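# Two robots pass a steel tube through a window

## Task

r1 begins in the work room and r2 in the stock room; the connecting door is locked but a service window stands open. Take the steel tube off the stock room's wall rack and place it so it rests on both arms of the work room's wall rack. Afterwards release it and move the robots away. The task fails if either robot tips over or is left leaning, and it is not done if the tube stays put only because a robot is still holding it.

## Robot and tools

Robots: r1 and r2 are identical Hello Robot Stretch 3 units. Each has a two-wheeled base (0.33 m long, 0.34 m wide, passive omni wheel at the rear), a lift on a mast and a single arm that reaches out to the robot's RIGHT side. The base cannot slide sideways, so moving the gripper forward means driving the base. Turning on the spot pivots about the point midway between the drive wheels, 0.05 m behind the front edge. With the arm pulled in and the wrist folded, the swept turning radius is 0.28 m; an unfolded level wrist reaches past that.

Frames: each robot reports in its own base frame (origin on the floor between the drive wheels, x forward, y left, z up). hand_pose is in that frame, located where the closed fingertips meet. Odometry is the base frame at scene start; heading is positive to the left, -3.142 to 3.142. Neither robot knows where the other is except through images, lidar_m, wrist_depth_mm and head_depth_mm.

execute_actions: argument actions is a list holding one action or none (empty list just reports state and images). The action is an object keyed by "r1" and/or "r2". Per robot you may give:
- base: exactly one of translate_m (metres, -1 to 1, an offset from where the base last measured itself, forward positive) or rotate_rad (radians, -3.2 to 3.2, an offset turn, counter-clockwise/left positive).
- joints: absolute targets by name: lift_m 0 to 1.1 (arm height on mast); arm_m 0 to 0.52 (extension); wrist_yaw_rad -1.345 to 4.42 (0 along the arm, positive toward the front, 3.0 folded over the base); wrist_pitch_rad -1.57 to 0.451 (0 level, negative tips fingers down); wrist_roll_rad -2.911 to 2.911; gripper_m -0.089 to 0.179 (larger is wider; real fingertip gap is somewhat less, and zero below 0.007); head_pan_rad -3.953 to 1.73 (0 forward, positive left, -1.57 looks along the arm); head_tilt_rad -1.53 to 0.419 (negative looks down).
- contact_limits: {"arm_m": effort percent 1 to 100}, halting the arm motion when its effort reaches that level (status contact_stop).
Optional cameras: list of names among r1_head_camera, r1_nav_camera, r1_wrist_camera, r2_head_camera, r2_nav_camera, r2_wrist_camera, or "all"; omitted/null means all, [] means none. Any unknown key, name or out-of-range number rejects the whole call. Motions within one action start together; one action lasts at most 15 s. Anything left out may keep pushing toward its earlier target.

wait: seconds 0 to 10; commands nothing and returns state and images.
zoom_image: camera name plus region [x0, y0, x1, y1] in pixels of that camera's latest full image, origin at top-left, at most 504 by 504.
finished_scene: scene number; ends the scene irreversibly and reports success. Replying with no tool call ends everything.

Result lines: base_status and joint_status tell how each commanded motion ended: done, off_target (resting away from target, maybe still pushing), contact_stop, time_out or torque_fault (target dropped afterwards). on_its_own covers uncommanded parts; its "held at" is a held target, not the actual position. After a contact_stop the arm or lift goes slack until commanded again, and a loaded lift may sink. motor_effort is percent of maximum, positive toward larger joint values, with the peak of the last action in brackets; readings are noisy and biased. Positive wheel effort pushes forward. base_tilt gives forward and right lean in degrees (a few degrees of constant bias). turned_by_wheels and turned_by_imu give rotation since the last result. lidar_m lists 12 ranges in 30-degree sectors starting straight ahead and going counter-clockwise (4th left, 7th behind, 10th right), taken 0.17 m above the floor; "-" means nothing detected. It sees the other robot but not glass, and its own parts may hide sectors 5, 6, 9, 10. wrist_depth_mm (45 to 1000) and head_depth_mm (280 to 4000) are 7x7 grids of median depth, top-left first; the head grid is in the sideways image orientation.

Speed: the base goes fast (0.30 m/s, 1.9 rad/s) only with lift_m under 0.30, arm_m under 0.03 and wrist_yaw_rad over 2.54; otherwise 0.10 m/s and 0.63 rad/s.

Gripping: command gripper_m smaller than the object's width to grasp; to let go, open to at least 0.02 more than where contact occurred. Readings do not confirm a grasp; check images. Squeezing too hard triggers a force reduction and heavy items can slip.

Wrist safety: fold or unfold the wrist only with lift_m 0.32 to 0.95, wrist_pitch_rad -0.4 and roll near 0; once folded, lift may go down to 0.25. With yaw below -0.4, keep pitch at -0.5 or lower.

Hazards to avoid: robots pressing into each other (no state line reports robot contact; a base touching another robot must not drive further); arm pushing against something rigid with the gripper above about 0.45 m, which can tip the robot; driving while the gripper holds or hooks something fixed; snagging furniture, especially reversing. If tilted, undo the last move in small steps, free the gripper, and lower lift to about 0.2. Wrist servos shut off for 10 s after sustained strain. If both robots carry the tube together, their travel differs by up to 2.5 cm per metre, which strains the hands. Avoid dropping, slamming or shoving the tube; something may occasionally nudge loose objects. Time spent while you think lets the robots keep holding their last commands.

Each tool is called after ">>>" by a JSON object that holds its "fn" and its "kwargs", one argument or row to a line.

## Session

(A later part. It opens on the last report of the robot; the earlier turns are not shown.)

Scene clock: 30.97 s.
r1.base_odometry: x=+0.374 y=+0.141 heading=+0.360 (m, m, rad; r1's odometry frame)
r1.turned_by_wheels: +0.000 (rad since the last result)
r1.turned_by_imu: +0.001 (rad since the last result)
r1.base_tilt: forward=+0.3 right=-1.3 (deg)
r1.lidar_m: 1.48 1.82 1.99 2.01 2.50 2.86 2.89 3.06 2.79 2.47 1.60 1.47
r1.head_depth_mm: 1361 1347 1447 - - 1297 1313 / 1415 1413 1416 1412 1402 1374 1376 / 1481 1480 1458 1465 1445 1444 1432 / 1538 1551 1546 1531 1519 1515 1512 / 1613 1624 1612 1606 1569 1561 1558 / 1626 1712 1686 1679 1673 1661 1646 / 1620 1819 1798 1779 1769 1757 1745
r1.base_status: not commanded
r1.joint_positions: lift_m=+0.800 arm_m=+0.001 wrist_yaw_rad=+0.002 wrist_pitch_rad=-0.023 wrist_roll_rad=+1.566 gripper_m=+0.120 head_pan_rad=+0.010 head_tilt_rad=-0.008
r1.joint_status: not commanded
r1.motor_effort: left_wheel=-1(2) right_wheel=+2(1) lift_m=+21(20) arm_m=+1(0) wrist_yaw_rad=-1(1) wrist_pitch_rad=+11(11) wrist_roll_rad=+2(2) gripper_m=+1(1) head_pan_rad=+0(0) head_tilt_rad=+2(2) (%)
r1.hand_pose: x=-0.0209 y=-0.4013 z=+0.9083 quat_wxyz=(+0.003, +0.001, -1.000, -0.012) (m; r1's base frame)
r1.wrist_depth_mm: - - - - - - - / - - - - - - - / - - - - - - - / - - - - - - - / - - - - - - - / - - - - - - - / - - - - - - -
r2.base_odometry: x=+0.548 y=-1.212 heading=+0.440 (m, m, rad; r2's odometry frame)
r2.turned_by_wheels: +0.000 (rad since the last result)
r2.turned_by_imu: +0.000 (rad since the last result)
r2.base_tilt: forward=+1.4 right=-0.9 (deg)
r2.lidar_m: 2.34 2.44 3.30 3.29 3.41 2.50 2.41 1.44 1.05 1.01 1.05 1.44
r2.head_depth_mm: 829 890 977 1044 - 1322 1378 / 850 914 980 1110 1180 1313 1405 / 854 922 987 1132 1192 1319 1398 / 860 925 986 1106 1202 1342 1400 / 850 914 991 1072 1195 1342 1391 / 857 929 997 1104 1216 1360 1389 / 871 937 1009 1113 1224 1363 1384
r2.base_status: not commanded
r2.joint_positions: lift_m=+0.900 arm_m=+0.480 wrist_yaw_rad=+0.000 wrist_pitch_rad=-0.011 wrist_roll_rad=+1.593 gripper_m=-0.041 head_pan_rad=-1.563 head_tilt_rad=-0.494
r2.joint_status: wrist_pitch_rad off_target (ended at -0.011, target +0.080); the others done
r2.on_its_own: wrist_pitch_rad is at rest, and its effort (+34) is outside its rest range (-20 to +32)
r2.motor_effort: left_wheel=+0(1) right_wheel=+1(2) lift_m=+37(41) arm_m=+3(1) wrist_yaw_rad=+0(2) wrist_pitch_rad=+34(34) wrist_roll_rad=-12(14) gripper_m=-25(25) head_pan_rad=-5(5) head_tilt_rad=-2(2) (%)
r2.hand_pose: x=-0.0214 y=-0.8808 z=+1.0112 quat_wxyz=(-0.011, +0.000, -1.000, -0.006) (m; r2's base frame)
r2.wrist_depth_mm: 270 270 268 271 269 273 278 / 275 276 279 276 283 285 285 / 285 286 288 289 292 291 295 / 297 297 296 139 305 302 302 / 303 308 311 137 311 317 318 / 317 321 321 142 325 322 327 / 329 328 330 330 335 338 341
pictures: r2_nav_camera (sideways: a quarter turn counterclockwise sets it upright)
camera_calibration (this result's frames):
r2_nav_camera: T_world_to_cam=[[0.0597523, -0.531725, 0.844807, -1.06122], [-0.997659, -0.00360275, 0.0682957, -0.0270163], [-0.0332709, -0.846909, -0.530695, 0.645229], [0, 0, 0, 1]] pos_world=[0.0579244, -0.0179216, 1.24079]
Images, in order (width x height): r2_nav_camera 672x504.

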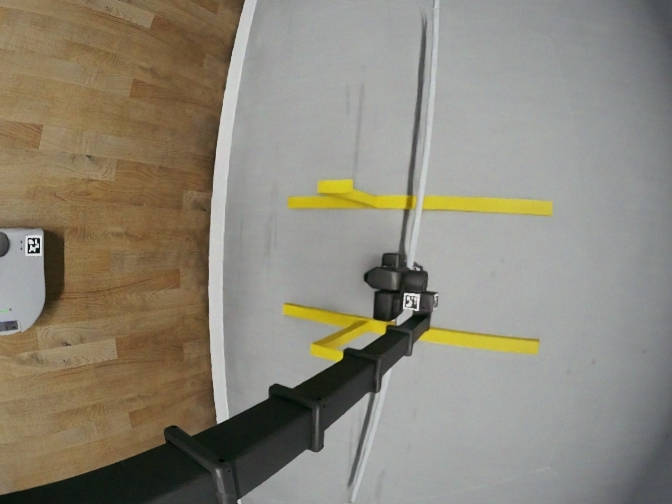

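Regrip 4 cm back.

>>> {"fn": "execute_actions", "kwargs": {
  "actions": [
    {"r2":{"joints":{"lift_m":0.748,"wrist_pitch_rad":0}}}
  ],
  "cameras": []
}}

>>> {"fn": "execute_actions", "kwargs": {
  "actions": [
    {"r2":{"joints":{"gripper_m":0.07}}}
  ],
  "cameras": []
}}

>>> {"fn": "execute_actions", "kwargs": {
  "actions": [
    {"r2":{"base":{"translate_m":-0.04},"joints":{"arm_m":0.497}}}
  ],
  "cameras": []
}}

>>> {"fn": "execute_actions", "kwargs": {
  "actions": [
    {"r2":{"joints":{"gripper_m":-0.045}}}
  ],
  "cameras": []
}}

>>> {"fn": "execute_actions", "kwargs": {
  "actions": [
    {"r2":{"joints":{"lift_m":0.93,"wrist_pitch_rad":0.08}}}
  ],
  "cameras": ["r2_wrist_camera"]
}}

Scene clock: 33.47 s.
r1.base_odometry: x=+0.374 y=+0.141 heading=+0.360 (m, m, rad; r1's odometry frame)
r1.turned_by_wheels: +0.000 (rad since the last result)
r1.turned_by_imu: +0.001 (rad since the last result)
r1.base_tilt: forward=+0.3 right=-1.3 (deg)
r1.lidar_m: 1.48 1.82 1.99 2.01 2.49 2.86 2.89 3.06 2.78 2.48 1.60 1.47
r1.head_depth_mm: 1353 1348 1449 - - 1304 1312 / 1421 1401 1418 1426 1399 1375 1364 / 1484 1492 1466 1459 1441 1445 1442 / 1545 1548 1531 1536 1528 1511 1499 / 1614 1626 1613 1602 1577 1562 1551 / 1632 1721 1694 1678 1669 1646 1642 / 1618 1815 1800 1780 1766 1745 1729
r1.base_status: not commanded
r1.joint_positions: lift_m=+0.800 arm_m=+0.001 wrist_yaw_rad=+0.002 wrist_pitch_rad=-0.023 wrist_roll_rad=+1.566 gripper_m=+0.120 head_pan_rad=+0.010 head_tilt_rad=-0.008
r1.joint_status: not commanded
r1.motor_effort: left_wheel=-2(2) right_wheel=+1(1) lift_m=+21(20) arm_m=+0(0) wrist_yaw_rad=-1(1) wrist_pitch_rad=+12(11) wrist_roll_rad=+2(2) gripper_m=+1(0) head_pan_rad=+0(0) head_tilt_rad=+2(4) (%)
r1.hand_pose: x=-0.0209 y=-0.4013 z=+0.9083 quat_wxyz=(+0.003, +0.001, -1.000, -0.012) (m; r1's base frame)
r1.wrist_depth_mm: - - - - - - - / - - - - - - - / - - - - - - - / - - - - - - - / - - - - - - - / - - - - - - - / - - - - - - -
r2.base_odometry: x=+0.548 y=-1.212 heading=+0.440 (m, m, rad; r2's odometry frame)
r2.turned_by_wheels: +0.000 (rad since the last result)
r2.turned_by_imu: +0.000 (rad since the last result)
r2.base_tilt: forward=+1.4 right=-0.9 (deg)
r2.lidar_m: 2.35 2.44 3.30 3.26 3.41 2.50 2.41 1.44 1.05 1.01 1.05 1.44
r2.head_depth_mm: 829 895 971 1062 1152 1291 - / 851 912 987 1055 - 1324 1395 / 852 922 999 1072 - 1335 1402 / 860 926 1003 1080 1223 1339 1401 / 851 921 995 1070 1192 1341 1389 / 858 931 1013 1107 1209 1355 1390 / 870 937 1022 1101 1234 1372 1386
r2.base_status: not commanded
r2.joint_positions: lift_m=+0.748 arm_m=+0.480 wrist_yaw_rad=+0.002 wrist_pitch_rad=-0.026 wrist_roll_rad=+1.570 gripper_m=-0.041 head_pan_rad=-1.563 head_tilt_rad=-0.495
r2.joint_status: all done
r2.motor_effort: left_wheel=-1(1) right_wheel=+1(1) lift_m=+26(31) arm_m=+2(2) wrist_yaw_rad=-1(1) wrist_pitch_rad=+10(34) wrist_roll_rad=+0(12) gripper_m=-20(25) head_pan_rad=-4(4) head_tilt_rad=-1(2) (%)
r2.hand_pose: x=-0.0209 y=-0.8804 z=+0.8559 quat_wxyz=(+0.001, +0.001, -1.000, -0.013) (m; r2's base frame)
r2.wrist_depth_mm: 263 268 270 268 271 276 278 / 275 276 280 278 282 285 290 / 283 287 286 288 293 296 298 / 292 296 299 298 304 306 311 / 301 307 305 139 315 318 318 / 316 321 319 148 324 330 332 / 319 326 332 327 337 336 340
pictures: none
No camera images: the call's "cameras" was empty. Leave "cameras" out to get every camera's image.

Scene clock: 35.07 s.
r1.base_odometry: x=+0.374 y=+0.141 heading=+0.360 (m, m, rad; r1's odometry frame)
r1.turned_by_wheels: +0.000 (rad since the last result)
r1.turned_by_imu: +0.000 (rad since the last result)
r1.base_tilt: forward=+0.3 right=-1.3 (deg)
r1.lidar_m: 1.49 1.82 1.99 2.01 2.49 2.86 2.89 3.06 2.79 2.47 1.61 1.47
r1.head_depth_mm: 1354 1349 1446 - - 1295 1307 / 1430 1409 1416 1420 1394 1372 1367 / 1478 1481 1468 1461 1454 1441 1434 / 1550 1563 1543 1547 1520 1519 1508 / 1612 1628 1618 1606 1579 1568 1560 / 1635 1717 1696 1682 1665 1671 1661 / 1608 1825 1800 1765 1768 1741 1740
r1.base_status: not commanded
r1.joint_positions: lift_m=+0.800 arm_m=+0.001 wrist_yaw_rad=+0.002 wrist_pitch_rad=-0.023 wrist_roll_rad=+1.566 gripper_m=+0.120 head_pan_rad=+0.010 head_tilt_rad=-0.008
r1.joint_status: not commanded
r1.motor_effort: left_wheel=-2(2) right_wheel=+2(2) lift_m=+20(21) arm_m=+0(0) wrist_yaw_rad=-1(1) wrist_pitch_rad=+11(11) wrist_roll_rad=+1(2) gripper_m=+0(0) head_pan_rad=+0(0) head_tilt_rad=+1(2) (%)
r1.hand_pose: x=-0.0209 y=-0.4013 z=+0.9083 quat_wxyz=(+0.003, +0.001, -1.000, -0.012) (m; r1's base frame)
r1.wrist_depth_mm: - - - - - - - / - - - - - - - / - - - - - - - / - - - - - - - / - - - - - - - / - - - - - - - / - - - - - - -
r2.base_odometry: x=+0.548 y=-1.212 heading=+0.440 (m, m, rad; r2's odometry frame)
r2.turned_by_wheels: +0.000 (rad since the last result)
r2.turned_by_imu: +0.000 (rad since the last result)
r2.base_tilt: forward=+1.3 right=-0.9 (deg)
r2.lidar_m: 2.35 2.43 3.28 3.27 3.42 2.50 2.41 1.44 1.05 1.01 1.05 1.44
r2.head_depth_mm: 828 896 971 1057 1150 1285 - / 847 917 992 1060 - 1323 1383 / 854 919 996 1070 - 1333 1392 / 858 920 1000 1075 1211 1337 1405 / 852 915 992 1074 1183 1345 1392 / 857 932 1011 1093 1214 1352 1394 / 866 936 1021 1093 1225 1367 1386
r2.base_status: not commanded
r2.joint_positions: lift_m=+0.748 arm_m=+0.480 wrist_yaw_rad=+0.001 wrist_pitch_rad=-0.023 wrist_roll_rad=+1.570 gripper_m=+0.070 head_pan_rad=-1.563 head_tilt_rad=-0.495
r2.joint_status: all done
r2.motor_effort: left_wheel=+0(1) right_wheel=+1(1) lift_m=+25(26) arm_m=+1(2) wrist_yaw_rad=-1(1) wrist_pitch_rad=+9(10) wrist_roll_rad=+0(0) gripper_m=+0(82) head_pan_rad=-4(4) head_tilt_rad=-2(3) (%)
r2.hand_pose: x=-0.0210 y=-0.8805 z=+0.8565 quat_wxyz=(+0.001, +0.001, -1.000, -0.012) (m; r2's base frame)
r2.wrist_depth_mm: 268 265 269 269 275 274 282 / 272 276 278 278 278 288 287 / 285 288 288 286 292 292 296 / 295 298 298 296 304 306 306 / 301 306 304 312 311 315 321 / 317 317 322 319 329 327 330 / 328 325 328 328 331 344 345
pictures: none
No camera images: the call's "cameras" was empty. Leave "cameras" out to get every camera's image.

Scene clock: 37.07 s.
r1.base_odometry: x=+0.374 y=+0.141 heading=+0.360 (m, m, rad; r1's odometry frame)
r1.turned_by_wheels: +0.000 (rad since the last result)
r1.turned_by_imu: +0.001 (rad since the last result)
r1.base_tilt: forward=+0.3 right=-1.3 (deg)
r1.lidar_m: 1.49 1.81 1.99 2.01 2.49 2.85 2.88 3.06 2.79 2.48 1.61 1.47
r1.head_depth_mm: 1348 1346 1442 - - 1307 1309 / 1423 1415 1419 1415 1398 1381 1370 / 1477 1484 1465 1463 1449 1446 1434 / 1552 1560 1538 1539 1529 1513 1497 / 1613 1625 1608 1616 1571 1566 1560 / 1633 1724 1694 1671 1670 1654 1647 / 1607 1827 1795 1777 1763 1765 1743
r1.base_status: not commanded
r1.joint_positions: lift_m=+0.800 arm_m=+0.001 wrist_yaw_rad=+0.002 wrist_pitch_rad=-0.023 wrist_roll_rad=+1.566 gripper_m=+0.120 head_pan_rad=+0.010 head_tilt_rad=-0.008
r1.joint_status: not commanded
r1.motor_effort: left_wheel=-1(2) right_wheel=+1(1) lift_m=+21(21) arm_m=+1(1) wrist_yaw_rad=-1(1) wrist_pitch_rad=+11(12) wrist_roll_rad=+2(2) gripper_m=+1(0) head_pan_rad=+0(0) head_tilt_rad=+3(1) (%)
r1.hand_pose: x=-0.0209 y=-0.4013 z=+0.9083 quat_wxyz=(+0.003, +0.001, -1.000, -0.012) (m; r1's base frame)
r1.wrist_depth_mm: - - - - - - - / - - - - - - - / - - - - - - - / - - - - - - - / - - - - - - - / - - - - - - - / - - - - - - -
r2.base_odometry: x=+0.512 y=-1.229 heading=+0.440 (m, m, rad; r2's odometry frame)
r2.turned_by_wheels: +0.000 (rad since the last result)
r2.turned_by_imu: +0.000 (rad since the last result)
r2.base_tilt: forward=+1.3 right=-0.9 (deg)
r2.lidar_m: 2.39 2.49 3.39 3.29 3.36 2.46 2.37 1.45 1.05 1.01 1.05 1.44
r2.head_depth_mm: 831 904 983 1071 1169 1290 - / 851 909 981 1045 - 1327 1391 / 855 919 999 1072 1241 1329 1394 / 859 925 1005 1080 1222 1339 1394 / 859 930 1007 1098 1216 1352 1397 / 852 912 1002 1064 1197 1344 1379 / 871 936 1021 1097 1223 1372 1377
r2.base_status: done
r2.joint_positions: lift_m=+0.748 arm_m=+0.497 wrist_yaw_rad=+0.001 wrist_pitch_rad=-0.023 wrist_roll_rad=+1.570 gripper_m=+0.070 head_pan_rad=-1.563 head_tilt_rad=-0.495
r2.joint_status: all done
r2.motor_effort: left_wheel=-1(4) right_wheel=+1(4) lift_m=+26(26) arm_m=+3(5) wrist_yaw_rad=-1(1) wrist_pitch_rad=+9(9) wrist_roll_rad=+0(0) gripper_m=+0(1) head_pan_rad=-4(5) head_tilt_rad=-2(3) (%)
r2.hand_pose: x=-0.0210 y=-0.8974 z=+0.8566 quat_wxyz=(+0.001, +0.001, -1.000, -0.012) (m; r2's base frame)
r2.wrist_depth_mm: 251 254 256 110 256 261 260 / 260 262 263 115 267 267 272 / 266 270 271 272 274 275 279 / 277 280 278 280 286 290 290 / 286 288 289 288 295 297 298 / 296 297 302 298 306 307 312 / 310 313 314 141 320 322 325
pictures: none
No camera images: the call's "cameras" was empty. Leave "cameras" out to get every camera's image.

Scene clock: 38.70 s.
r1.base_odometry: x=+0.374 y=+0.141 heading=+0.360 (m, m, rad; r1's odometry frame)
r1.turned_by_wheels: +0.000 (rad since the last result)
r1.turned_by_imu: +0.000 (rad since the last result)
r1.base_tilt: forward=+0.3 right=-1.3 (deg)
r1.lidar_m: 1.48 1.82 1.99 2.00 2.48 2.86 2.89 3.06 2.80 2.47 1.61 1.47
r1.head_depth_mm: 1355 1355 1449 - - 1305 1313 / 1422 1408 1416 1422 1397 1368 1370 / 1482 1479 1479 1463 1448 1438 1431 / 1551 1542 1542 1531 1514 1507 1511 / 1604 1628 1613 1604 1567 1562 1555 / 1629 1707 1700 1674 1677 1669 1642 / 1618 1826 1794 1769 1775 1749 1737
r1.base_status: not commanded
r1.joint_positions: lift_m=+0.800 arm_m=+0.001 wrist_yaw_rad=+0.002 wrist_pitch_rad=-0.023 wrist_roll_rad=+1.566 gripper_m=+0.120 head_pan_rad=+0.010 head_tilt_rad=-0.008
r1.joint_status: not commanded
r1.motor_effort: left_wheel=-2(2) right_wheel=+1(1) lift_m=+20(20) arm_m=+1(0) wrist_yaw_rad=-2(1) wrist_pitch_rad=+11(11) wrist_roll_rad=+2(2) gripper_m=+1(1) head_pan_rad=+0(0) head_tilt_rad=+2(2) (%)
r1.hand_pose: x=-0.0209 y=-0.4013 z=+0.9083 quat_wxyz=(+0.003, +0.001, -1.000, -0.012) (m; r1's base frame)
r1.wrist_depth_mm: - - - - - - - / - - - - - - - / - - - - - - - / - - - - - - - / - - - - - - - / - - - - - - - / - - - - - - -
r2.base_odometry: x=+0.512 y=-1.229 heading=+0.440 (m, m, rad; r2's odometry frame)
r2.turned_by_wheels: +0.000 (rad since the last result)
r2.turned_by_imu: +0.000 (rad since the last result)
r2.base_tilt: forward=+1.3 right=-0.9 (deg)
r2.lidar_m: 2.39 2.49 3.38 3.28 3.34 2.46 2.37 1.44 1.05 1.01 1.05 1.44
r2.head_depth_mm: 830 908 988 1065 1161 1291 - / 850 907 982 1041 - 1323 1387 / 850 921 994 1069 1236 1323 1404 / 856 922 1004 1083 1215 1337 1406 / 858 933 1011 1095 1210 1347 1385 / 857 915 1004 1067 1204 1356 1382 / 866 935 1021 1097 1229 1363 1381
r2.base_status: not commanded
r2.joint_positions: lift_m=+0.748 arm_m=+0.497 wrist_yaw_rad=+0.001 wrist_pitch_rad=-0.025 wrist_roll_rad=+1.570 gripper_m=-0.044 head_pan_rad=-1.563 head_tilt_rad=-0.495
r2.joint_status: all done
r2.motor_effort: left_wheel=-1(2) right_wheel=+1(1) lift_m=+26(26) arm_m=+3(4) wrist_yaw_rad=-1(1) wrist_pitch_rad=+9(10) wrist_roll_rad=+0(0) gripper_m=-20(95) head_pan_rad=-4(5) head_tilt_rad=-2(1) (%)
r2.hand_pose: x=-0.0210 y=-0.8974 z=+0.8561 quat_wxyz=(+0.001, +0.001, -1.000, -0.013) (m; r2's base frame)
r2.wrist_depth_mm: 251 252 253 117 259 258 260 / 258 261 262 120 267 268 269 / 269 266 271 124 274 277 280 / 277 275 282 129 284 290 290 / 285 287 290 130 295 296 298 / 296 297 301 140 304 309 309 / 306 311 312 310 317 324 324
pictures: none
No camera images: the call's "cameras" was empty. Leave "cameras" out to get every camera's image.

Scene clock: 41.20 s.
r1.base_odometry: x=+0.374 y=+0.141 heading=+0.360 (m, m, rad; r1's odometry frame)
r1.turned_by_wheels: +0.000 (rad since the last result)
r1.turned_by_imu: +0.001 (rad since the last result)
r1.base_tilt: forward=+0.3 right=-1.2 (deg)
r1.lidar_m: 1.48 1.82 1.99 2.01 2.49 2.86 2.88 3.08 2.79 2.47 1.60 1.47
r1.head_depth_mm: 1357 1353 1444 - - 1305 1308 / 1425 1411 1411 1424 1399 1372 1368 / 1491 1480 1475 1466 1457 1445 1425 / 1541 1564 1541 1528 1531 1513 1511 / 1603 1627 1598 1594 1565 1574 1552 / 1622 1712 1701 1682 1687 1665 1637 / 1623 1822 1789 1781 1757 1746 1741
r1.base_status: not commanded
r1.joint_positions: lift_m=+0.800 arm_m=+0.001 wrist_yaw_rad=+0.002 wrist_pitch_rad=-0.023 wrist_roll_rad=+1.566 gripper_m=+0.120 head_pan_rad=+0.010 head_tilt_rad=-0.008
r1.joint_status: not commanded
r1.motor_effort: left_wheel=-2(2) right_wheel=+2(1) lift_m=+20(20) arm_m=+0(1) wrist_yaw_rad=-1(1) wrist_pitch_rad=+11(11) wrist_roll_rad=+2(2) gripper_m=+0(1) head_pan_rad=+0(0) head_tilt_rad=+3(3) (%)
r1.hand_pose: x=-0.0209 y=-0.4013 z=+0.9083 quat_wxyz=(+0.003, +0.001, -1.000, -0.012) (m; r1's base frame)
r1.wrist_depth_mm: - - - - - - - / - - - - - - - / - - - - - - - / - - - - - - - / - - - - - - - / - - - - - - - / - - - - - - -
r2.base_odometry: x=+0.512 y=-1.229 heading=+0.440 (m, m, rad; r2's odometry frame)
r2.turned_by_wheels: +0.000 (rad since the last result)
r2.turned_by_imu: +0.000 (rad since the last result)
r2.base_tilt: forward=+1.3 right=-0.9 (deg)
r2.lidar_m: 2.39 2.49 3.38 3.29 3.37 2.45 2.37 1.44 1.05 1.01 1.05 1.44
r2.head_depth_mm: 830 904 972 - 1205 1329 1399 / 845 908 957 1087 1168 1317 1408 / 855 919 972 1114 1191 1335 1400 / 854 928 987 1099 1202 1338 1399 / 863 927 1007 1097 1203 1353 1394 / 854 914 993 1081 1192 1358 1397 / 868 936 1004 1109 1226 1363 1393
r2.base_status: not commanded
r2.joint_positions: lift_m=+0.930 arm_m=+0.497 wrist_yaw_rad=+0.001 wrist_pitch_rad=-0.010 wrist_roll_rad=+1.571 gripper_m=-0.044 head_pan_rad=-1.563 head_tilt_rad=-0.495
r2.joint_status: wrist_pitch_rad off_target (ended at -0.010, target +0.080); the others done
r2.on_its_own: wrist_pitch_rad is at rest, and its effort (+34) is outside its rest range (-20 to +32)
r2.motor_effort: left_wheel=-1(1) right_wheel=+1(1) lift_m=+37(41) arm_m=+2(2) wrist_yaw_rad=-1(1) wrist_pitch_rad=+34(39) wrist_roll_rad=-1(1) gripper_m=-22(22) head_pan_rad=-4(4) head_tilt_rad=-1(2) (%)
r2.hand_pose: x=-0.0210 y=-0.8978 z=+1.0414 quat_wxyz=(+0.000, +0.001, -1.000, -0.005) (m; r2's base frame)
r2.wrist_depth_mm: 252 254 255 116 257 259 260 / 257 263 262 121 266 266 269 / 269 270 274 270 273 276 273 / 279 279 281 276 283 281 286 / 288 289 290 130 291 294 296 / 298 300 301 136 305 305 309 / 308 310 312 314 319 316 320
pictures: r2_wrist_camera
camera_calibration (this result's frames):
r2_wrist_camera: T_world_to_cam=[[-0.0257711, -0.00280522, -0.999664, 1.03754], [0.974248, 0.224005, -0.0257445, 0.272603], [0.224002, -0.974584, -0.00303987, -0.697209], [0, 0, 0, 1]] pos_world=[-0.0826683, -0.737643, 1.04209]
Images, in order (width x height): r2_wrist_camera 644x364.

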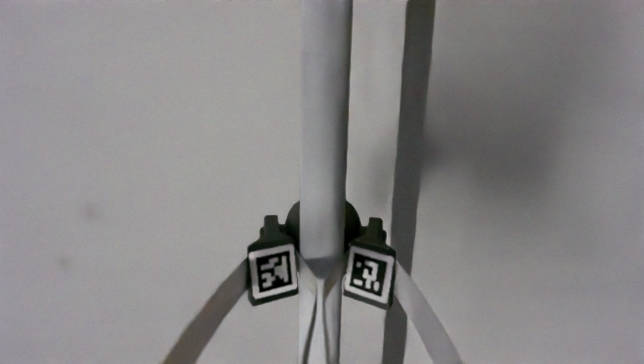

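>>> {"fn": "execute_actions", "kwargs": {
  "actions": [
    {"r1":{"base":{"translate_m":0.75},"joints":{"lift_m":0.96}},"r2":{"joints":{"arm_m":0,"lift_m":0.95}}}
  ],
  "cameras": []
}}

>>> {"fn": "execute_actions", "kwargs": {
  "actions": [
    {"r1":{"base":{"rotate_rad":-0.36}},"r2":{"base":{"rotate_rad":1.7}}}
  ],
  "cameras": ["r2_nav_camera"]
}}

Scene clock: 50.47 s.
r1.base_odometry: x=+1.076 y=+0.405 heading=+0.360 (m, m, rad; r1's odometry frame)
r1.turned_by_wheels: +0.000 (rad since the last result)
r1.turned_by_imu: +0.004 (rad since the last result)
r1.base_tilt: forward=+0.4 right=-1.2 (deg)
r1.lidar_m: 0.78 0.93 1.71 1.72 2.14 3.56 3.61 3.36 3.09 1.29 0.84 0.77
r1.head_depth_mm: 696 692 687 682 680 673 672 / 729 723 716 715 709 704 701 / 764 758 754 744 744 740 734 / 801 798 790 787 782 776 771 / 849 844 832 832 824 820 810 / 875 870 866 855 844 836 828 / 926 916 912 899 897 894 883
r1.base_status: done
r1.joint_positions: lift_m=+0.960 arm_m=+0.001 wrist_yaw_rad=+0.002 wrist_pitch_rad=-0.023 wrist_roll_rad=+1.566 gripper_m=+0.120 head_pan_rad=+0.010 head_tilt_rad=-0.008
r1.joint_status: all done
r1.motor_effort: left_wheel=-2(3) right_wheel=+2(6) lift_m=+20(21) arm_m=+0(1) wrist_yaw_rad=-1(1) wrist_pitch_rad=+11(12) wrist_roll_rad=+2(2) gripper_m=+1(1) head_pan_rad=+0(0) head_tilt_rad=+3(2) (%)
r1.hand_pose: x=-0.0209 y=-0.4013 z=+1.0684 quat_wxyz=(+0.003, +0.001, -1.000, -0.012) (m; r1's base frame)
r1.wrist_depth_mm: - - - - - - - / - - - - - - - / - - - - - - - / - - - - - - - / - - - - - - - / 931 - 963 - 941 - - / 803 - - - 797 806 828
r2.base_odometry: x=+0.512 y=-1.229 heading=+0.440 (m, m, rad; r2's odometry frame)
r2.turned_by_wheels: +0.000 (rad since the last result)
r2.turned_by_imu: +0.000 (rad since the last result)
r2.base_tilt: forward=+1.3 right=-0.9 (deg)
r2.lidar_m: 2.39 2.48 3.38 3.29 3.36 2.47 2.36 1.44 1.05 1.01 1.05 1.44
r2.head_depth_mm: 833 903 988 1077 1139 1270 - / 848 909 980 1052 1116 1321 - / 851 922 994 1087 1165 - - / 857 924 999 1089 1182 1314 - / 861 928 1011 1094 1183 1336 1399 / 858 927 1003 1073 1125 1349 1390 / 874 937 1019 1113 1192 1371 1383
r2.base_status: not commanded
r2.joint_positions: lift_m=+0.950 arm_m=+0.000 wrist_yaw_rad=+0.001 wrist_pitch_rad=-0.009 wrist_roll_rad=+1.571 gripper_m=-0.044 head_pan_rad=-1.563 head_tilt_rad=-0.495
r2.joint_status: all done
r2.on_its_own: wrist_pitch_rad is at rest, and its effort (+33) is outside its rest range (-20 to +32)
r2.motor_effort: left_wheel=-1(2) right_wheel=+1(1) lift_m=+37(38) arm_m=-3(3) wrist_yaw_rad=+0(1) wrist_pitch_rad=+33(34) wrist_roll_rad=-1(1) gripper_m=-21(21) head_pan_rad=-5(5) head_tilt_rad=-2(2) (%)
r2.hand_pose: x=-0.0212 y=-0.4012 z=+1.0617 quat_wxyz=(+0.000, +0.000, -1.000, -0.005) (m; r2's base frame)
r2.wrist_depth_mm: 726 717 722 116 714 505 740 / 726 728 746 121 762 757 780 / 741 753 784 127 784 798 810 / 813 775 799 776 793 806 812 / 830 816 804 130 818 835 861 / 822 832 863 136 856 871 882 / 876 877 908 914 929 896 898
pictures: none
No camera images: the call's "cameras" was empty. Leave "cameras" out to get every camera's image.

Scene clock: 54.13 s.
r1.base_odometry: x=+1.076 y=+0.405 heading=+0.000 (m, m, rad; r1's odometry frame)
r1.turned_by_wheels: -0.360 (rad since the last result)
r1.turned_by_imu: -0.355 (rad since the last result)
r1.base_tilt: forward=+0.4 right=-1.2 (deg)
r1.lidar_m: 0.77 0.81 1.09 1.71 1.78 2.49 3.53 3.72 3.19 2.81 1.08 0.80
r1.head_depth_mm: 728 784 - - - 3398 700 / 733 777 - - - 3450 706 / 737 768 3907 - - 3274 690 / 742 728 723 717 710 707 699 / 747 739 732 725 715 711 703 / 750 744 735 728 721 714 709 / 757 751 742 731 725 720 712
r1.base_status: done
r1.joint_positions: lift_m=+0.960 arm_m=+0.001 wrist_yaw_rad=+0.001 wrist_pitch_rad=-0.023 wrist_roll_rad=+1.566 gripper_m=+0.120 head_pan_rad=+0.010 head_tilt_rad=-0.008
r1.joint_status: not commanded
r1.motor_effort: left_wheel=+2(6) right_wheel=-3(7) lift_m=+20(20) arm_m=+0(1) wrist_yaw_rad=-1(1) wrist_pitch_rad=+11(11) wrist_roll_rad=+2(1) gripper_m=+1(1) head_pan_rad=+0(0) head_tilt_rad=+2(2) (%)
r1.hand_pose: x=-0.0211 y=-0.4013 z=+1.0684 quat_wxyz=(+0.003, +0.001, -1.000, -0.012) (m; r1's base frame)
r1.wrist_depth_mm: - - - - - - - / - - - - - - - / - - - - - - - / - - - - - - - / - - - - - - - / - - - - - - - / - - - - - - -
r2.base_odometry: x=+0.512 y=-1.229 heading=+2.140 (m, m, rad; r2's odometry frame)
r2.turned_by_wheels: +1.700 (rad since the last result)
r2.turned_by_imu: +1.695 (rad since the last result)
r2.base_tilt: forward=+1.3 right=-0.9 (deg)
r2.lidar_m: 3.29 2.99 2.39 2.37 1.28 1.03 1.01 1.10 1.67 2.39 2.60 3.32
r2.head_depth_mm: 2034 2164 2354 2583 2060 1830 - / 2045 2214 2374 2609 2119 1720 - / 2097 2243 2430 2631 2086 - - / 2133 2300 2484 2686 2007 1759 - / 2155 2345 2547 2744 2028 1701 1389 / 2167 2380 2588 2796 2011 1699 1390 / 2258 2430 2629 2815 2168 1677 1382
r2.base_status: done
r2.joint_positions: lift_m=+0.950 arm_m=+0.000 wrist_yaw_rad=+0.006 wrist_pitch_rad=-0.009 wrist_roll_rad=+1.573 gripper_m=-0.044 head_pan_rad=-1.563 head_tilt_rad=-0.495
r2.joint_status: not commanded
r2.on_its_own: wrist_pitch_rad is at rest, and its effort (+33) is outside its rest range (-20 to +32)
r2.motor_effort: left_wheel=+0(6) right_wheel=+1(6) lift_m=+37(37) arm_m=-3(3) wrist_yaw_rad=-4(4) wrist_pitch_rad=+33(33) wrist_roll_rad=-1(2) gripper_m=-22(23) head_pan_rad=-4(4) head_tilt_rad=-2(2) (%)
r2.hand_pose: x=-0.0198 y=-0.4012 z=+1.0617 quat_wxyz=(-0.001, +0.003, -1.000, -0.005) (m; r2's base frame)
r2.wrist_depth_mm: - - - 140 - - - / - - - - - - - / - - - - - - - / - - - - - - - / - - - 136 - - - / - - - 134 - - - / - - - - - - -
pictures: r2_nav_camera (sideways: a quarter turn counterclockwise sets it upright)
camera_calibration (this result's frames):
r2_nav_camera: T_world_to_cam=[[0.0597457, -0.531851, 0.844728, -1.06111], [-0.997659, -0.00359884, 0.0682963, -0.0270171], [-0.0332835, -0.84683, -0.530821, 0.645393], [0, 0, 0, 1]] pos_world=[0.0579241, -0.0179133, 1.24078]
Images, in order (width x height): r2_nav_camera 672x504.

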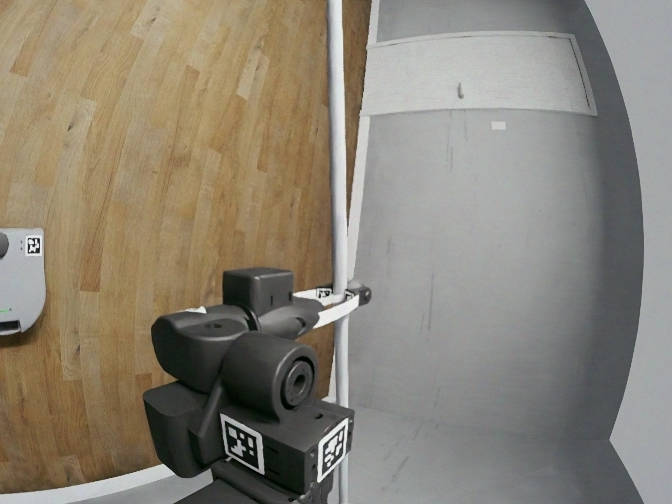

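>>> {"fn": "execute_actions", "kwargs": {
  "actions": [
    {"r1":{"base":{"translate_m":0.62},"joints":{"head_tilt_rad":-0.9,"head_pan_rad":-0.8}},"r2":{"base":{"translate_m":1},"joints":{"head_pan_rad":-0.3,"head_tilt_rad":-0.3}}}
  ],
  "cameras": ["r1_nav_camera"]
}}

>>> {"fn": "execute_actions", "kwargs": {
  "actions": [
    {"r2":{"base":{"translate_m":1}}}
  ],
  "cameras": []
}}

>>> {"fn": "execute_actions", "kwargs": {
  "actions": [
    {"r2":{"base":{"rotate_rad":-0.13}}}
  ],
  "cameras": ["r2_nav_camera"]
}}

Scene clock: 65.37 s.
r1.base_odometry: x=+1.696 y=+0.405 heading=+0.000 (m, m, rad; r1's odometry frame)
r1.turned_by_wheels: +0.000 (rad since the last result)
r1.turned_by_imu: +0.004 (rad since the last result)
r1.base_tilt: forward=+0.3 right=-1.3 (deg)
r1.lidar_m: 0.15 0.16 0.22 0.53 1.77 2.47 4.19 4.33 3.19 0.55 0.21 0.16
r1.head_depth_mm: 2897 759 591 483 408 353 317 / 3140 2649 596 487 411 355 314 / 3364 2694 601 491 414 358 315 / 3565 2736 608 493 416 360 317 / 3785 2755 2151 499 419 362 323 / - 2786 2142 503 422 364 325 / - 2806 2160 507 425 376 -
r1.base_status: done
r1.joint_positions: lift_m=+0.960 arm_m=+0.001 wrist_yaw_rad=+0.001 wrist_pitch_rad=-0.023 wrist_roll_rad=+1.566 gripper_m=+0.120 head_pan_rad=-0.793 head_tilt_rad=-0.889
r1.joint_status: all done
r1.motor_effort: left_wheel=+2(6) right_wheel=-3(2) lift_m=+20(20) arm_m=+0(0) wrist_yaw_rad=-1(1) wrist_pitch_rad=+11(11) wrist_roll_rad=+2(2) gripper_m=+0(0) head_pan_rad=-3(35) head_tilt_rad=-6(46) (%)
r1.hand_pose: x=-0.0211 y=-0.4013 z=+1.0684 quat_wxyz=(+0.003, +0.001, -1.000, -0.012) (m; r1's base frame)
r1.wrist_depth_mm: - - - - - - - / - - - - - - - / - - - - - - - / - - - - - - - / 678 727 717 739 518 331 769 / 717 700 702 723 540 230 206 / 739 - - - 499 291 177
r2.base_odometry: x=-0.027 y=-0.386 heading=+2.140 (m, m, rad; r2's odometry frame)
r2.turned_by_wheels: +0.000 (rad since the last result)
r2.turned_by_imu: +0.007 (rad since the last result)
r2.base_tilt: forward=+1.3 right=-0.9 (deg)
r2.lidar_m: 2.31 2.52 2.26 2.24 2.43 2.02 2.00 2.18 2.55 2.53 2.72 2.33
r2.head_depth_mm: 2140 2283 2417 2568 2617 2162 1669 / 1983 2363 2401 2482 2608 2152 1652 / 1956 - - 2480 2593 2145 1663 / 1924 - - 2428 2567 2125 1656 / 1894 - - 2406 2527 2114 1647 / 1896 2154 2282 2343 2487 2118 1628 / 1994 2119 2221 2302 2415 2097 1613
r2.base_status: done
r2.joint_positions: lift_m=+0.950 arm_m=+0.000 wrist_yaw_rad=+0.000 wrist_pitch_rad=-0.009 wrist_roll_rad=+1.574 gripper_m=-0.044 head_pan_rad=-0.307 head_tilt_rad=-0.310
r2.joint_status: all done
r2.on_its_own: wrist_pitch_rad is at rest, and its effort (+33) is outside its rest range (-20 to +32)
r2.motor_effort: left_wheel=-3(3) right_wheel=+2(6) lift_m=+37(37) arm_m=-3(2) wrist_yaw_rad=+0(3) wrist_pitch_rad=+33(33) wrist_roll_rad=-2(4) gripper_m=-22(23) head_pan_rad=+4(57) head_tilt_rad=+4(18) (%)
r2.hand_pose: x=-0.0214 y=-0.4012 z=+1.0617 quat_wxyz=(-0.001, +0.000, -1.000, -0.005) (m; r2's base frame)
r2.wrist_depth_mm: - - - 118 - - - / - - - 121 - - - / - - - 126 - - - / - - - 130 - - - / - - - 132 - - - / - - - 137 - - - / - - - - - - -
pictures: r1_nav_camera (sideways: a quarter turn counterclockwise sets it upright)
camera_calibration (this result's frames):
r1_nav_camera: T_world_to_cam=[[0.560683, -0.543466, 0.624723, -0.770682], [-0.683708, -0.729455, -0.0209542, 0.0805797], [0.467095, -0.41538, -0.780565, 0.97141], [0, 0, 0, 1]] pos_world=[0.0334599, 0.0434439, 1.2414]
Images, in order (width x height): r1_nav_camera 672x504.

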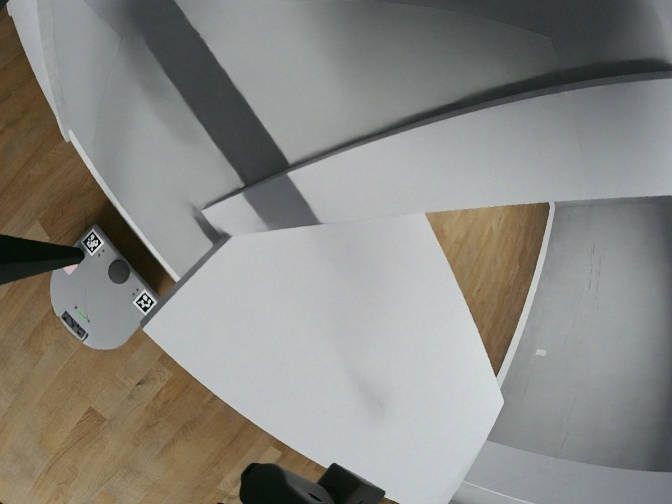

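Scene clock: 76.43 s.
r1.base_odometry: x=+1.696 y=+0.405 heading=+0.000 (m, m, rad; r1's odometry frame)
r1.turned_by_wheels: +0.000 (rad since the last result)
r1.turned_by_imu: +0.003 (rad since the last result)
r1.base_tilt: forward=+0.3 right=-1.2 (deg)
r1.lidar_m: 0.15 0.16 0.22 0.53 1.78 2.47 4.15 4.31 3.19 0.55 0.21 0.16
r1.head_depth_mm: 2876 759 590 483 408 353 317 / 3094 2636 594 486 410 355 314 / 3366 2692 602 490 414 358 315 / 3514 2726 607 495 416 360 316 / 3664 2767 2079 498 419 362 323 / 3730 2672 2006 502 422 365 326 / - 2831 2157 507 425 376 -
r1.base_status: not commanded
r1.joint_positions: lift_m=+0.960 arm_m=+0.001 wrist_yaw_rad=+0.001 wrist_pitch_rad=-0.023 wrist_roll_rad=+1.566 gripper_m=+0.120 head_pan_rad=-0.793 head_tilt_rad=-0.889
r1.joint_status: not commanded
r1.motor_effort: left_wheel=+2(2) right_wheel=-3(3) lift_m=+20(20) arm_m=+0(0) wrist_yaw_rad=+0(1) wrist_pitch_rad=+11(11) wrist_roll_rad=+2(2) gripper_m=+1(0) head_pan_rad=-3(3) head_tilt_rad=-4(6) (%)
r1.hand_pose: x=-0.0211 y=-0.4013 z=+1.0684 quat_wxyz=(+0.003, +0.001, -1.000, -0.012) (m; r1's base frame)
r1.wrist_depth_mm: - - - - - - - / - - - - - - - / - - - - - - - / - - - - - - - / 738 705 728 766 514 331 789 / 705 730 714 713 549 232 204 / 764 - - - 503 291 176
r2.base_odometry: x=-0.565 y=+0.456 heading=+2.139 (m, m, rad; r2's odometry frame)
r2.turned_by_wheels: +0.000 (rad since the last result)
r2.turned_by_imu: +0.007 (rad since the last result)
r2.base_tilt: forward=+1.3 right=-0.9 (deg)
r2.lidar_m: 1.31 1.44 2.11 2.10 2.29 3.02 2.99 3.26 2.67 2.64 1.65 1.33
r2.head_depth_mm: 1292 - - 1566 1485 1594 1649 / 1305 - - 1542 1467 1566 1608 / 3273 - - 1532 1449 1527 1599 / 3274 - - 1517 1422 1502 1584 / 1163 - - 1343 1403 1485 1545 / 1137 1191 1252 1316 1385 1459 1536 / 1117 1175 1235 1278 1356 1442 1499
r2.base_status: done
r2.joint_positions: lift_m=+0.950 arm_m=+0.000 wrist_yaw_rad=+0.000 wrist_pitch_rad=-0.009 wrist_roll_rad=+1.574 gripper_m=-0.044 head_pan_rad=-0.307 head_tilt_rad=-0.310
r2.joint_status: not commanded
r2.on_its_own: wrist_pitch_rad is at rest, and its effort (+34) is outside its rest range (-20 to +32)
r2.motor_effort: left_wheel=-1(3) right_wheel=+2(6) lift_m=+37(37) arm_m=-2(2) wrist_yaw_rad=+0(0) wrist_pitch_rad=+34(34) wrist_roll_rad=-2(2) gripper_m=-22(22) head_pan_rad=+5(4) head_tilt_rad=+4(4) (%)
r2.hand_pose: x=-0.0214 y=-0.4012 z=+1.0617 quat_wxyz=(-0.001, +0.000, -1.000, -0.005) (m; r2's base frame)
r2.wrist_depth_mm: - - - 118 - - - / - - - 122 - - - / - - - 126 - - - / - - - 131 - - - / - - - 132 - - - / - - - 136 - - - / - - - - - - -
pictures: none
No camera images: the call's "cameras" was empty. Leave "cameras" out to get every camera's image.

Scene clock: 77.60 s.
r1.base_odometry: x=+1.696 y=+0.405 heading=+0.000 (m, m, rad; r1's odometry frame)
r1.turned_by_wheels: +0.000 (rad since the last result)
r1.turned_by_imu: +0.000 (rad since the last result)
r1.base_tilt: forward=+0.3 right=-1.2 (deg)
r1.lidar_m: 0.15 0.16 0.22 0.53 1.77 2.46 4.16 4.30 3.20 0.55 0.21 0.16
r1.head_depth_mm: 2873 762 592 482 407 353 317 / 3116 2661 596 486 411 356 313 / 3337 2696 602 490 413 357 315 / 3621 2752 609 494 416 360 317 / 3765 2749 2056 499 419 361 323 / 3518 2638 2016 503 422 365 326 / 3845 2822 2156 507 425 376 -
r1.base_status: not commanded
r1.joint_positions: lift_m=+0.960 arm_m=+0.001 wrist_yaw_rad=+0.001 wrist_pitch_rad=-0.023 wrist_roll_rad=+1.566 gripper_m=+0.120 head_pan_rad=-0.793 head_tilt_rad=-0.889
r1.joint_status: not commanded
r1.motor_effort: left_wheel=+2(2) right_wheel=-3(3) lift_m=+21(21) arm_m=+0(1) wrist_yaw_rad=-1(1) wrist_pitch_rad=+11(11) wrist_roll_rad=+2(1) gripper_m=+0(1) head_pan_rad=-3(2) head_tilt_rad=-5(5) (%)
r1.hand_pose: x=-0.0211 y=-0.4013 z=+1.0684 quat_wxyz=(+0.003, +0.001, -1.000, -0.012) (m; r1's base frame)
r1.wrist_depth_mm: - - - - - - - / - - - - - - - / - - - - - - - / - - - - - - - / 720 707 718 745 511 326 795 / 702 724 738 716 548 231 206 / 767 - - - 505 292 177
r2.base_odometry: x=-0.565 y=+0.456 heading=+2.010 (m, m, rad; r2's odometry frame)
r2.turned_by_wheels: -0.130 (rad since the last result)
r2.turned_by_imu: -0.130 (rad since the last result)
r2.base_tilt: forward=+1.4 right=-0.8 (deg)
r2.lidar_m: 1.32 1.37 1.90 2.10 2.18 3.02 2.99 3.13 2.75 2.65 1.85 1.36
r2.head_depth_mm: 1300 - 1842 1582 1619 1742 1659 / 1302 - - 1558 1568 1656 1644 / 1334 - - 1533 1524 1616 1654 / - - - 1511 1456 1559 1606 / 3246 - - 1488 1424 1508 1562 / 3926 - - 1355 1375 1459 1525 / 1105 1154 1216 1283 1341 1421 1487
r2.base_status: done
r2.joint_positions: lift_m=+0.950 arm_m=+0.000 wrist_yaw_rad=+0.000 wrist_pitch_rad=-0.009 wrist_roll_rad=+1.574 gripper_m=-0.044 head_pan_rad=-0.307 head_tilt_rad=-0.310
r2.joint_status: not commanded
r2.on_its_own: wrist_pitch_rad is at rest, and its effort (+33) is outside its rest range (-20 to +32)
r2.motor_effort: left_wheel=+3(7) right_wheel=-3(7) lift_m=+37(37) arm_m=-2(2) wrist_yaw_rad=+0(1) wrist_pitch_rad=+33(34) wrist_roll_rad=-2(2) gripper_m=-22(22) head_pan_rad=+4(4) head_tilt_rad=+4(4) (%)
r2.hand_pose: x=-0.0214 y=-0.4012 z=+1.0617 quat_wxyz=(-0.001, +0.000, -1.000, -0.005) (m; r2's base frame)
r2.wrist_depth_mm: - - - 114 - - - / - - - 119 - - - / - - - 123 - - - / - - - 129 - - - / - - - 130 - - - / - - - 138 - - - / - - - - - - -
pictures: r2_nav_camera (sideways: a quarter turn counterclockwise sets it upright)
camera_calibration (this result's frames):
r2_nav_camera: T_world_to_cam=[[0.367757, -0.0582151, 0.928098, -1.17174], [-0.317305, -0.945996, 0.0663939, -0.0287066], [0.874112, -0.318907, -0.366369, 0.425867], [0, 0, 0, 1]] pos_world=[0.0495527, 0.0404426, 1.24542]
Images, in order (width x height): r2_nav_camera 672x504.

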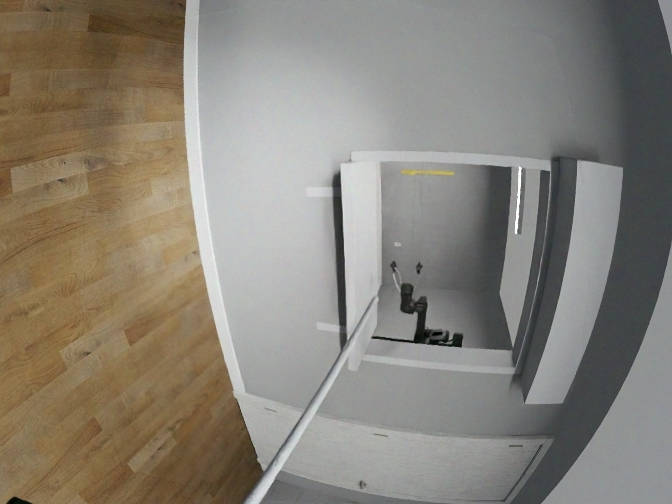

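>>> {"fn": "execute_actions", "kwargs": {
  "actions": [
    {"r2":{"base":{"translate_m":1}}}
  ],
  "cameras": []
}}

>>> {"fn": "execute_actions", "kwargs": {
  "actions": [
    {"r2":{"base":{"translate_m":0.1}}}
  ],
  "cameras": ["r1_wrist_camera","r1_nav_camera"]
}}

Scene clock: 88.80 s.
r1.base_odometry: x=+1.696 y=+0.405 heading=+0.000 (m, m, rad; r1's odometry frame)
r1.turned_by_wheels: +0.000 (rad since the last result)
r1.turned_by_imu: +0.003 (rad since the last result)
r1.base_tilt: forward=+0.3 right=-1.3 (deg)
r1.lidar_m: 0.15 0.16 0.22 0.53 1.77 2.47 4.17 4.30 3.20 0.55 0.21 0.16
r1.head_depth_mm: 2641 760 591 483 409 354 317 / 3032 2547 597 486 410 356 313 / 764 2706 601 490 413 357 315 / 3371 2719 606 494 416 360 316 / 3723 2794 2121 498 419 361 324 / 3789 2784 2158 503 423 364 326 / 3876 2809 2168 508 425 376 -
r1.base_status: not commanded
r1.joint_positions: lift_m=+0.960 arm_m=+0.001 wrist_yaw_rad=+0.001 wrist_pitch_rad=-0.023 wrist_roll_rad=+1.566 gripper_m=+0.120 head_pan_rad=-0.793 head_tilt_rad=-0.889
r1.joint_status: not commanded
r1.motor_effort: left_wheel=+2(1) right_wheel=-2(3) lift_m=+20(21) arm_m=+0(0) wrist_yaw_rad=-1(1) wrist_pitch_rad=+11(11) wrist_roll_rad=+2(2) gripper_m=+1(1) head_pan_rad=-3(3) head_tilt_rad=-6(5) (%)
r1.hand_pose: x=-0.0211 y=-0.4013 z=+1.0684 quat_wxyz=(+0.003, +0.001, -1.000, -0.012) (m; r1's base frame)
r1.wrist_depth_mm: - - - - - - - / - - - - - - - / - - - - - - - / - - - - - - - / 717 731 740 694 510 327 796 / 718 711 705 716 547 231 206 / 791 - - - 508 293 177
r2.base_odometry: x=-0.990 y=+1.362 heading=+2.010 (m, m, rad; r2's odometry frame)
r2.turned_by_wheels: +0.000 (rad since the last result)
r2.turned_by_imu: +0.007 (rad since the last result)
r2.base_tilt: forward=+1.4 right=-0.9 (deg)
r2.lidar_m: 0.32 0.33 0.46 1.34 2.17 3.01 3.99 3.73 2.74 1.15 0.44 0.33
r2.head_depth_mm: - - - - 2881 644 496 / - - - - 3100 641 494 / - - - - 3052 636 491 / - - - - 3009 635 490 / - - - - 2688 582 457 / - - - - 285 300 318 / - - - - 286 300 317
r2.base_status: done
r2.joint_positions: lift_m=+0.950 arm_m=+0.000 wrist_yaw_rad=+0.000 wrist_pitch_rad=-0.009 wrist_roll_rad=+1.574 gripper_m=-0.044 head_pan_rad=-0.307 head_tilt_rad=-0.310
r2.joint_status: not commanded
r2.on_its_own: wrist_pitch_rad is at rest, and its effort (+33) is outside its rest range (-20 to +32)
r2.motor_effort: left_wheel=+2(7) right_wheel=-2(2) lift_m=+37(37) arm_m=-2(2) wrist_yaw_rad=+0(2) wrist_pitch_rad=+33(33) wrist_roll_rad=-2(2) gripper_m=-22(22) head_pan_rad=+5(4) head_tilt_rad=+5(3) (%)
r2.hand_pose: x=-0.0215 y=-0.4012 z=+1.0617 quat_wxyz=(-0.001, +0.000, -1.000, -0.005) (m; r2's base frame)
r2.wrist_depth_mm: - - - 117 - - - / - - - 121 - - - / - - - 125 - - - / - - - 131 - - - / 952 - - 131 - - - / 796 826 806 137 537 767 769 / - - 978 820 554 597 600
pictures: none
No camera images: the call's "cameras" was empty. Leave "cameras" out to get every camera's image.

Scene clock: 90.77 s.
r1.base_odometry: x=+1.696 y=+0.405 heading=+0.000 (m, m, rad; r1's odometry frame)
r1.turned_by_wheels: +0.000 (rad since the last result)
r1.turned_by_imu: +0.001 (rad since the last result)
r1.base_tilt: forward=+0.3 right=-1.3 (deg)
r1.lidar_m: 0.15 0.16 0.22 0.53 1.77 2.46 4.18 4.29 3.20 0.55 0.21 0.16
r1.head_depth_mm: 1016 760 590 481 408 354 317 / 716 2660 597 486 411 356 313 / 3187 2715 602 491 413 358 315 / 3418 2713 608 494 416 360 316 / 3713 2744 2122 499 419 362 324 / 3811 2758 2148 501 422 364 326 / 3872 2845 2180 507 426 376 -
r1.base_status: not commanded
r1.joint_positions: lift_m=+0.960 arm_m=+0.001 wrist_yaw_rad=+0.001 wrist_pitch_rad=-0.023 wrist_roll_rad=+1.566 gripper_m=+0.120 head_pan_rad=-0.793 head_tilt_rad=-0.889
r1.joint_status: not commanded
r1.motor_effort: left_wheel=+2(2) right_wheel=-3(3) lift_m=+21(21) arm_m=+0(1) wrist_yaw_rad=-1(1) wrist_pitch_rad=+11(11) wrist_roll_rad=+1(1) gripper_m=+0(1) head_pan_rad=-3(3) head_tilt_rad=-6(5) (%)
r1.hand_pose: x=-0.0211 y=-0.4013 z=+1.0684 quat_wxyz=(+0.003, +0.001, -1.000, -0.012) (m; r1's base frame)
r1.wrist_depth_mm: - - - - - - - / - - - - - - - / - - - - - - - / - - - - - - - / 695 696 731 715 519 330 802 / 715 711 722 716 545 229 205 / 765 - 935 971 496 291 176
r2.base_odometry: x=-1.033 y=+1.452 heading=+2.010 (m, m, rad; r2's odometry frame)
r2.turned_by_wheels: +0.000 (rad since the last result)
r2.turned_by_imu: +0.001 (rad since the last result)
r2.base_tilt: forward=+1.3 right=-0.9 (deg)
r2.lidar_m: 0.22 0.23 0.32 0.91 2.17 3.01 4.07 3.74 2.75 0.79 0.30 0.22
r2.head_depth_mm: - - - - 2925 2165 495 / - - - - 3078 2183 494 / - - - - 3059 2129 492 / - - - - 3065 2144 490 / - - - - - - - / - - - - - - - / - - - - - - -
r2.base_status: done
r2.joint_positions: lift_m=+0.950 arm_m=+0.000 wrist_yaw_rad=+0.000 wrist_pitch_rad=-0.009 wrist_roll_rad=+1.574 gripper_m=-0.044 head_pan_rad=-0.307 head_tilt_rad=-0.310
r2.joint_status: not commanded
r2.on_its_own: wrist_pitch_rad is at rest, and its effort (+33) is outside its rest range (-20 to +32)
r2.motor_effort: left_wheel=+2(6) right_wheel=-2(5) lift_m=+37(37) arm_m=-2(2) wrist_yaw_rad=+0(1) wrist_pitch_rad=+33(33) wrist_roll_rad=-2(2) gripper_m=-22(22) head_pan_rad=+4(3) head_tilt_rad=+5(4) (%)
r2.hand_pose: x=-0.0214 y=-0.4012 z=+1.0617 quat_wxyz=(-0.001, +0.000, -1.000, -0.005) (m; r2's base frame)
r2.wrist_depth_mm: - - - 118 - - - / - - - 121 - - - / - - - 125 - - - / - - - 131 - - - / 755 789 785 131 493 785 824 / - - 909 136 391 303 585 / - - 997 - 565 256 431
pictures: r1_nav_camera (sideways: a quarter turn counterclockwise sets it upright), r1_wrist_camera
camera_calibration (this result's frames):
r1_nav_camera: T_world_to_cam=[[0.560683, -0.543466, 0.624724, -0.770682], [-0.683708, -0.729455, -0.0209542, 0.0805797], [0.467095, -0.41538, -0.780565, 0.97141], [0, 0, 0, 1]] pos_world=[0.0334599, 0.0434439, 1.2414]
r1_wrist_camera: T_world_to_cam=[[0.00191503, -0.0259751, -0.999661, 1.06043], [0.990646, 0.136445, -0.00164762, 0.115335], [0.136442, -0.990307, 0.0259934, -0.263068], [0, 0, 0, 1]] pos_world=[-0.0803933, -0.24871, 1.0671]
Images, in order (width x height): r1_nav_camera 672x504, r1_wrist_camera 644x364.

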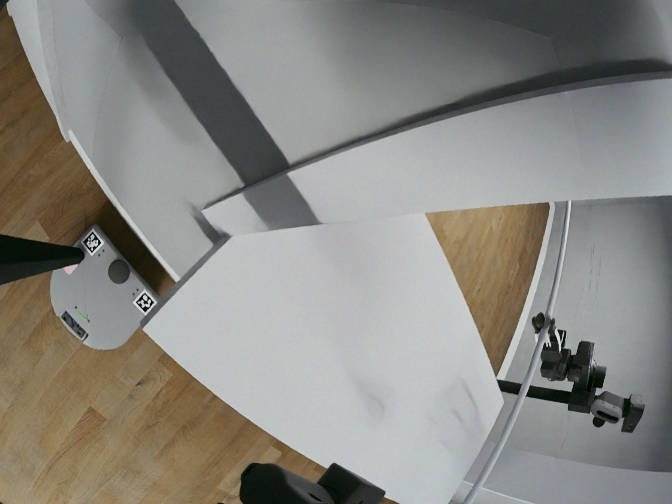

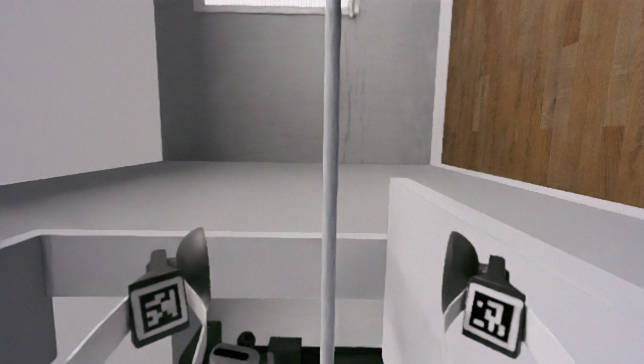

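>>> {"fn": "execute_actions", "kwargs": {
  "actions": [
    {"r1":{"joints":{"arm_m":0.23}}}
  ],
  "cameras": ["r1_wrist_camera"]
}}

Scene clock: 96.67 s.
r1.base_odometry: x=+1.696 y=+0.405 heading=+0.000 (m, m, rad; r1's odometry frame)
r1.turned_by_wheels: +0.000 (rad since the last result)
r1.turned_by_imu: +0.002 (rad since the last result)
r1.base_tilt: forward=+0.3 right=-1.2 (deg)
r1.lidar_m: 0.15 0.16 0.22 0.53 1.77 2.46 4.19 4.30 3.18 0.55 0.21 0.16
r1.head_depth_mm: 1062 758 590 482 407 354 317 / 714 2637 596 486 411 355 313 / 3193 2701 603 490 413 358 316 / 3457 2714 608 494 416 360 317 / 3642 2744 2121 499 420 361 323 / 3735 2788 2130 503 422 364 326 / 3819 2810 2160 506 425 377 -
r1.base_status: not commanded
r1.joint_positions: lift_m=+0.960 arm_m=+0.230 wrist_yaw_rad=+0.001 wrist_pitch_rad=-0.023 wrist_roll_rad=+1.566 gripper_m=+0.120 head_pan_rad=-0.793 head_tilt_rad=-0.889
r1.joint_status: all done
r1.motor_effort: left_wheel=+2(2) right_wheel=-3(3) lift_m=+20(20) arm_m=+4(4) wrist_yaw_rad=-1(1) wrist_pitch_rad=+11(11) wrist_roll_rad=+1(2) gripper_m=+1(1) head_pan_rad=-2(2) head_tilt_rad=-6(6) (%)
r1.hand_pose: x=-0.0211 y=-0.6303 z=+1.0684 quat_wxyz=(+0.003, +0.001, -1.000, -0.012) (m; r1's base frame)
r1.wrist_depth_mm: - - - - - - - / - - - - - - - / - - - - - - - / - - - - - - - / 707 726 733 613 648 305 779 / 481 487 482 489 484 228 194 / 495 496 505 485 500 292 176
r2.base_odometry: x=-1.033 y=+1.452 heading=+2.010 (m, m, rad; r2's odometry frame)
r2.turned_by_wheels: +0.000 (rad since the last result)
r2.turned_by_imu: +0.000 (rad since the last result)
r2.base_tilt: forward=+1.4 right=-0.9 (deg)
r2.lidar_m: 0.22 0.23 0.32 0.92 2.18 3.04 4.09 3.72 2.75 0.79 0.30 0.22
r2.head_depth_mm: - - - - 2971 2179 496 / - - - - 3082 2153 495 / - - - - 3075 2130 493 / - - - - 3046 2163 490 / - - - - - - - / - - - - - - - / - - - - - - -
r2.base_status: not commanded
r2.joint_positions: lift_m=+0.950 arm_m=+0.000 wrist_yaw_rad=+0.000 wrist_pitch_rad=-0.009 wrist_roll_rad=+1.574 gripper_m=-0.044 head_pan_rad=-0.307 head_tilt_rad=-0.310
r2.joint_status: not commanded
r2.on_its_own: wrist_pitch_rad is at rest, and its effort (+33) is outside its rest range (-20 to +32)
r2.motor_effort: left_wheel=+3(2) right_wheel=-2(2) lift_m=+37(37) arm_m=-2(2) wrist_yaw_rad=+0(0) wrist_pitch_rad=+33(33) wrist_roll_rad=-2(2) gripper_m=-22(22) head_pan_rad=+4(4) head_tilt_rad=+5(5) (%)
r2.hand_pose: x=-0.0214 y=-0.4012 z=+1.0617 quat_wxyz=(-0.001, +0.000, -1.000, -0.005) (m; r2's base frame)
r2.wrist_depth_mm: - - - 117 - - - / - - - 121 - - - / - - - 125 - - - / - - - 130 - - - / 795 784 793 132 476 794 807 / - - 885 137 389 301 582 / - - 991 - 548 253 433
pictures: r1_wrist_camera
camera_calibration (this result's frames):
r1_wrist_camera: T_world_to_cam=[[0.00210257, -0.0260739, -0.999658, 1.05445], [0.990654, 0.136392, -0.00147386, 0.146376], [0.136384, -0.990312, 0.0261169, -0.489994], [0, 0, 0, 1]] pos_world=[-0.0803974, -0.477718, 1.0671]
Images, in order (width x height): r1_wrist_camera 644x364.

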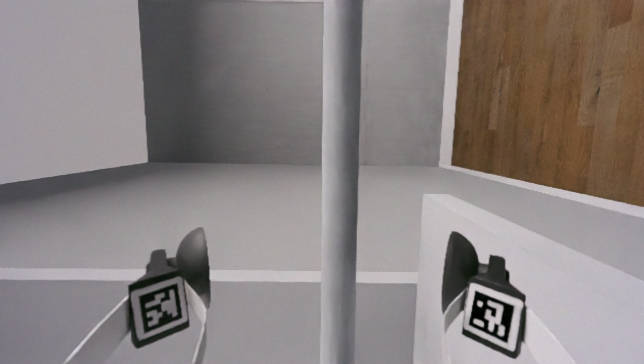

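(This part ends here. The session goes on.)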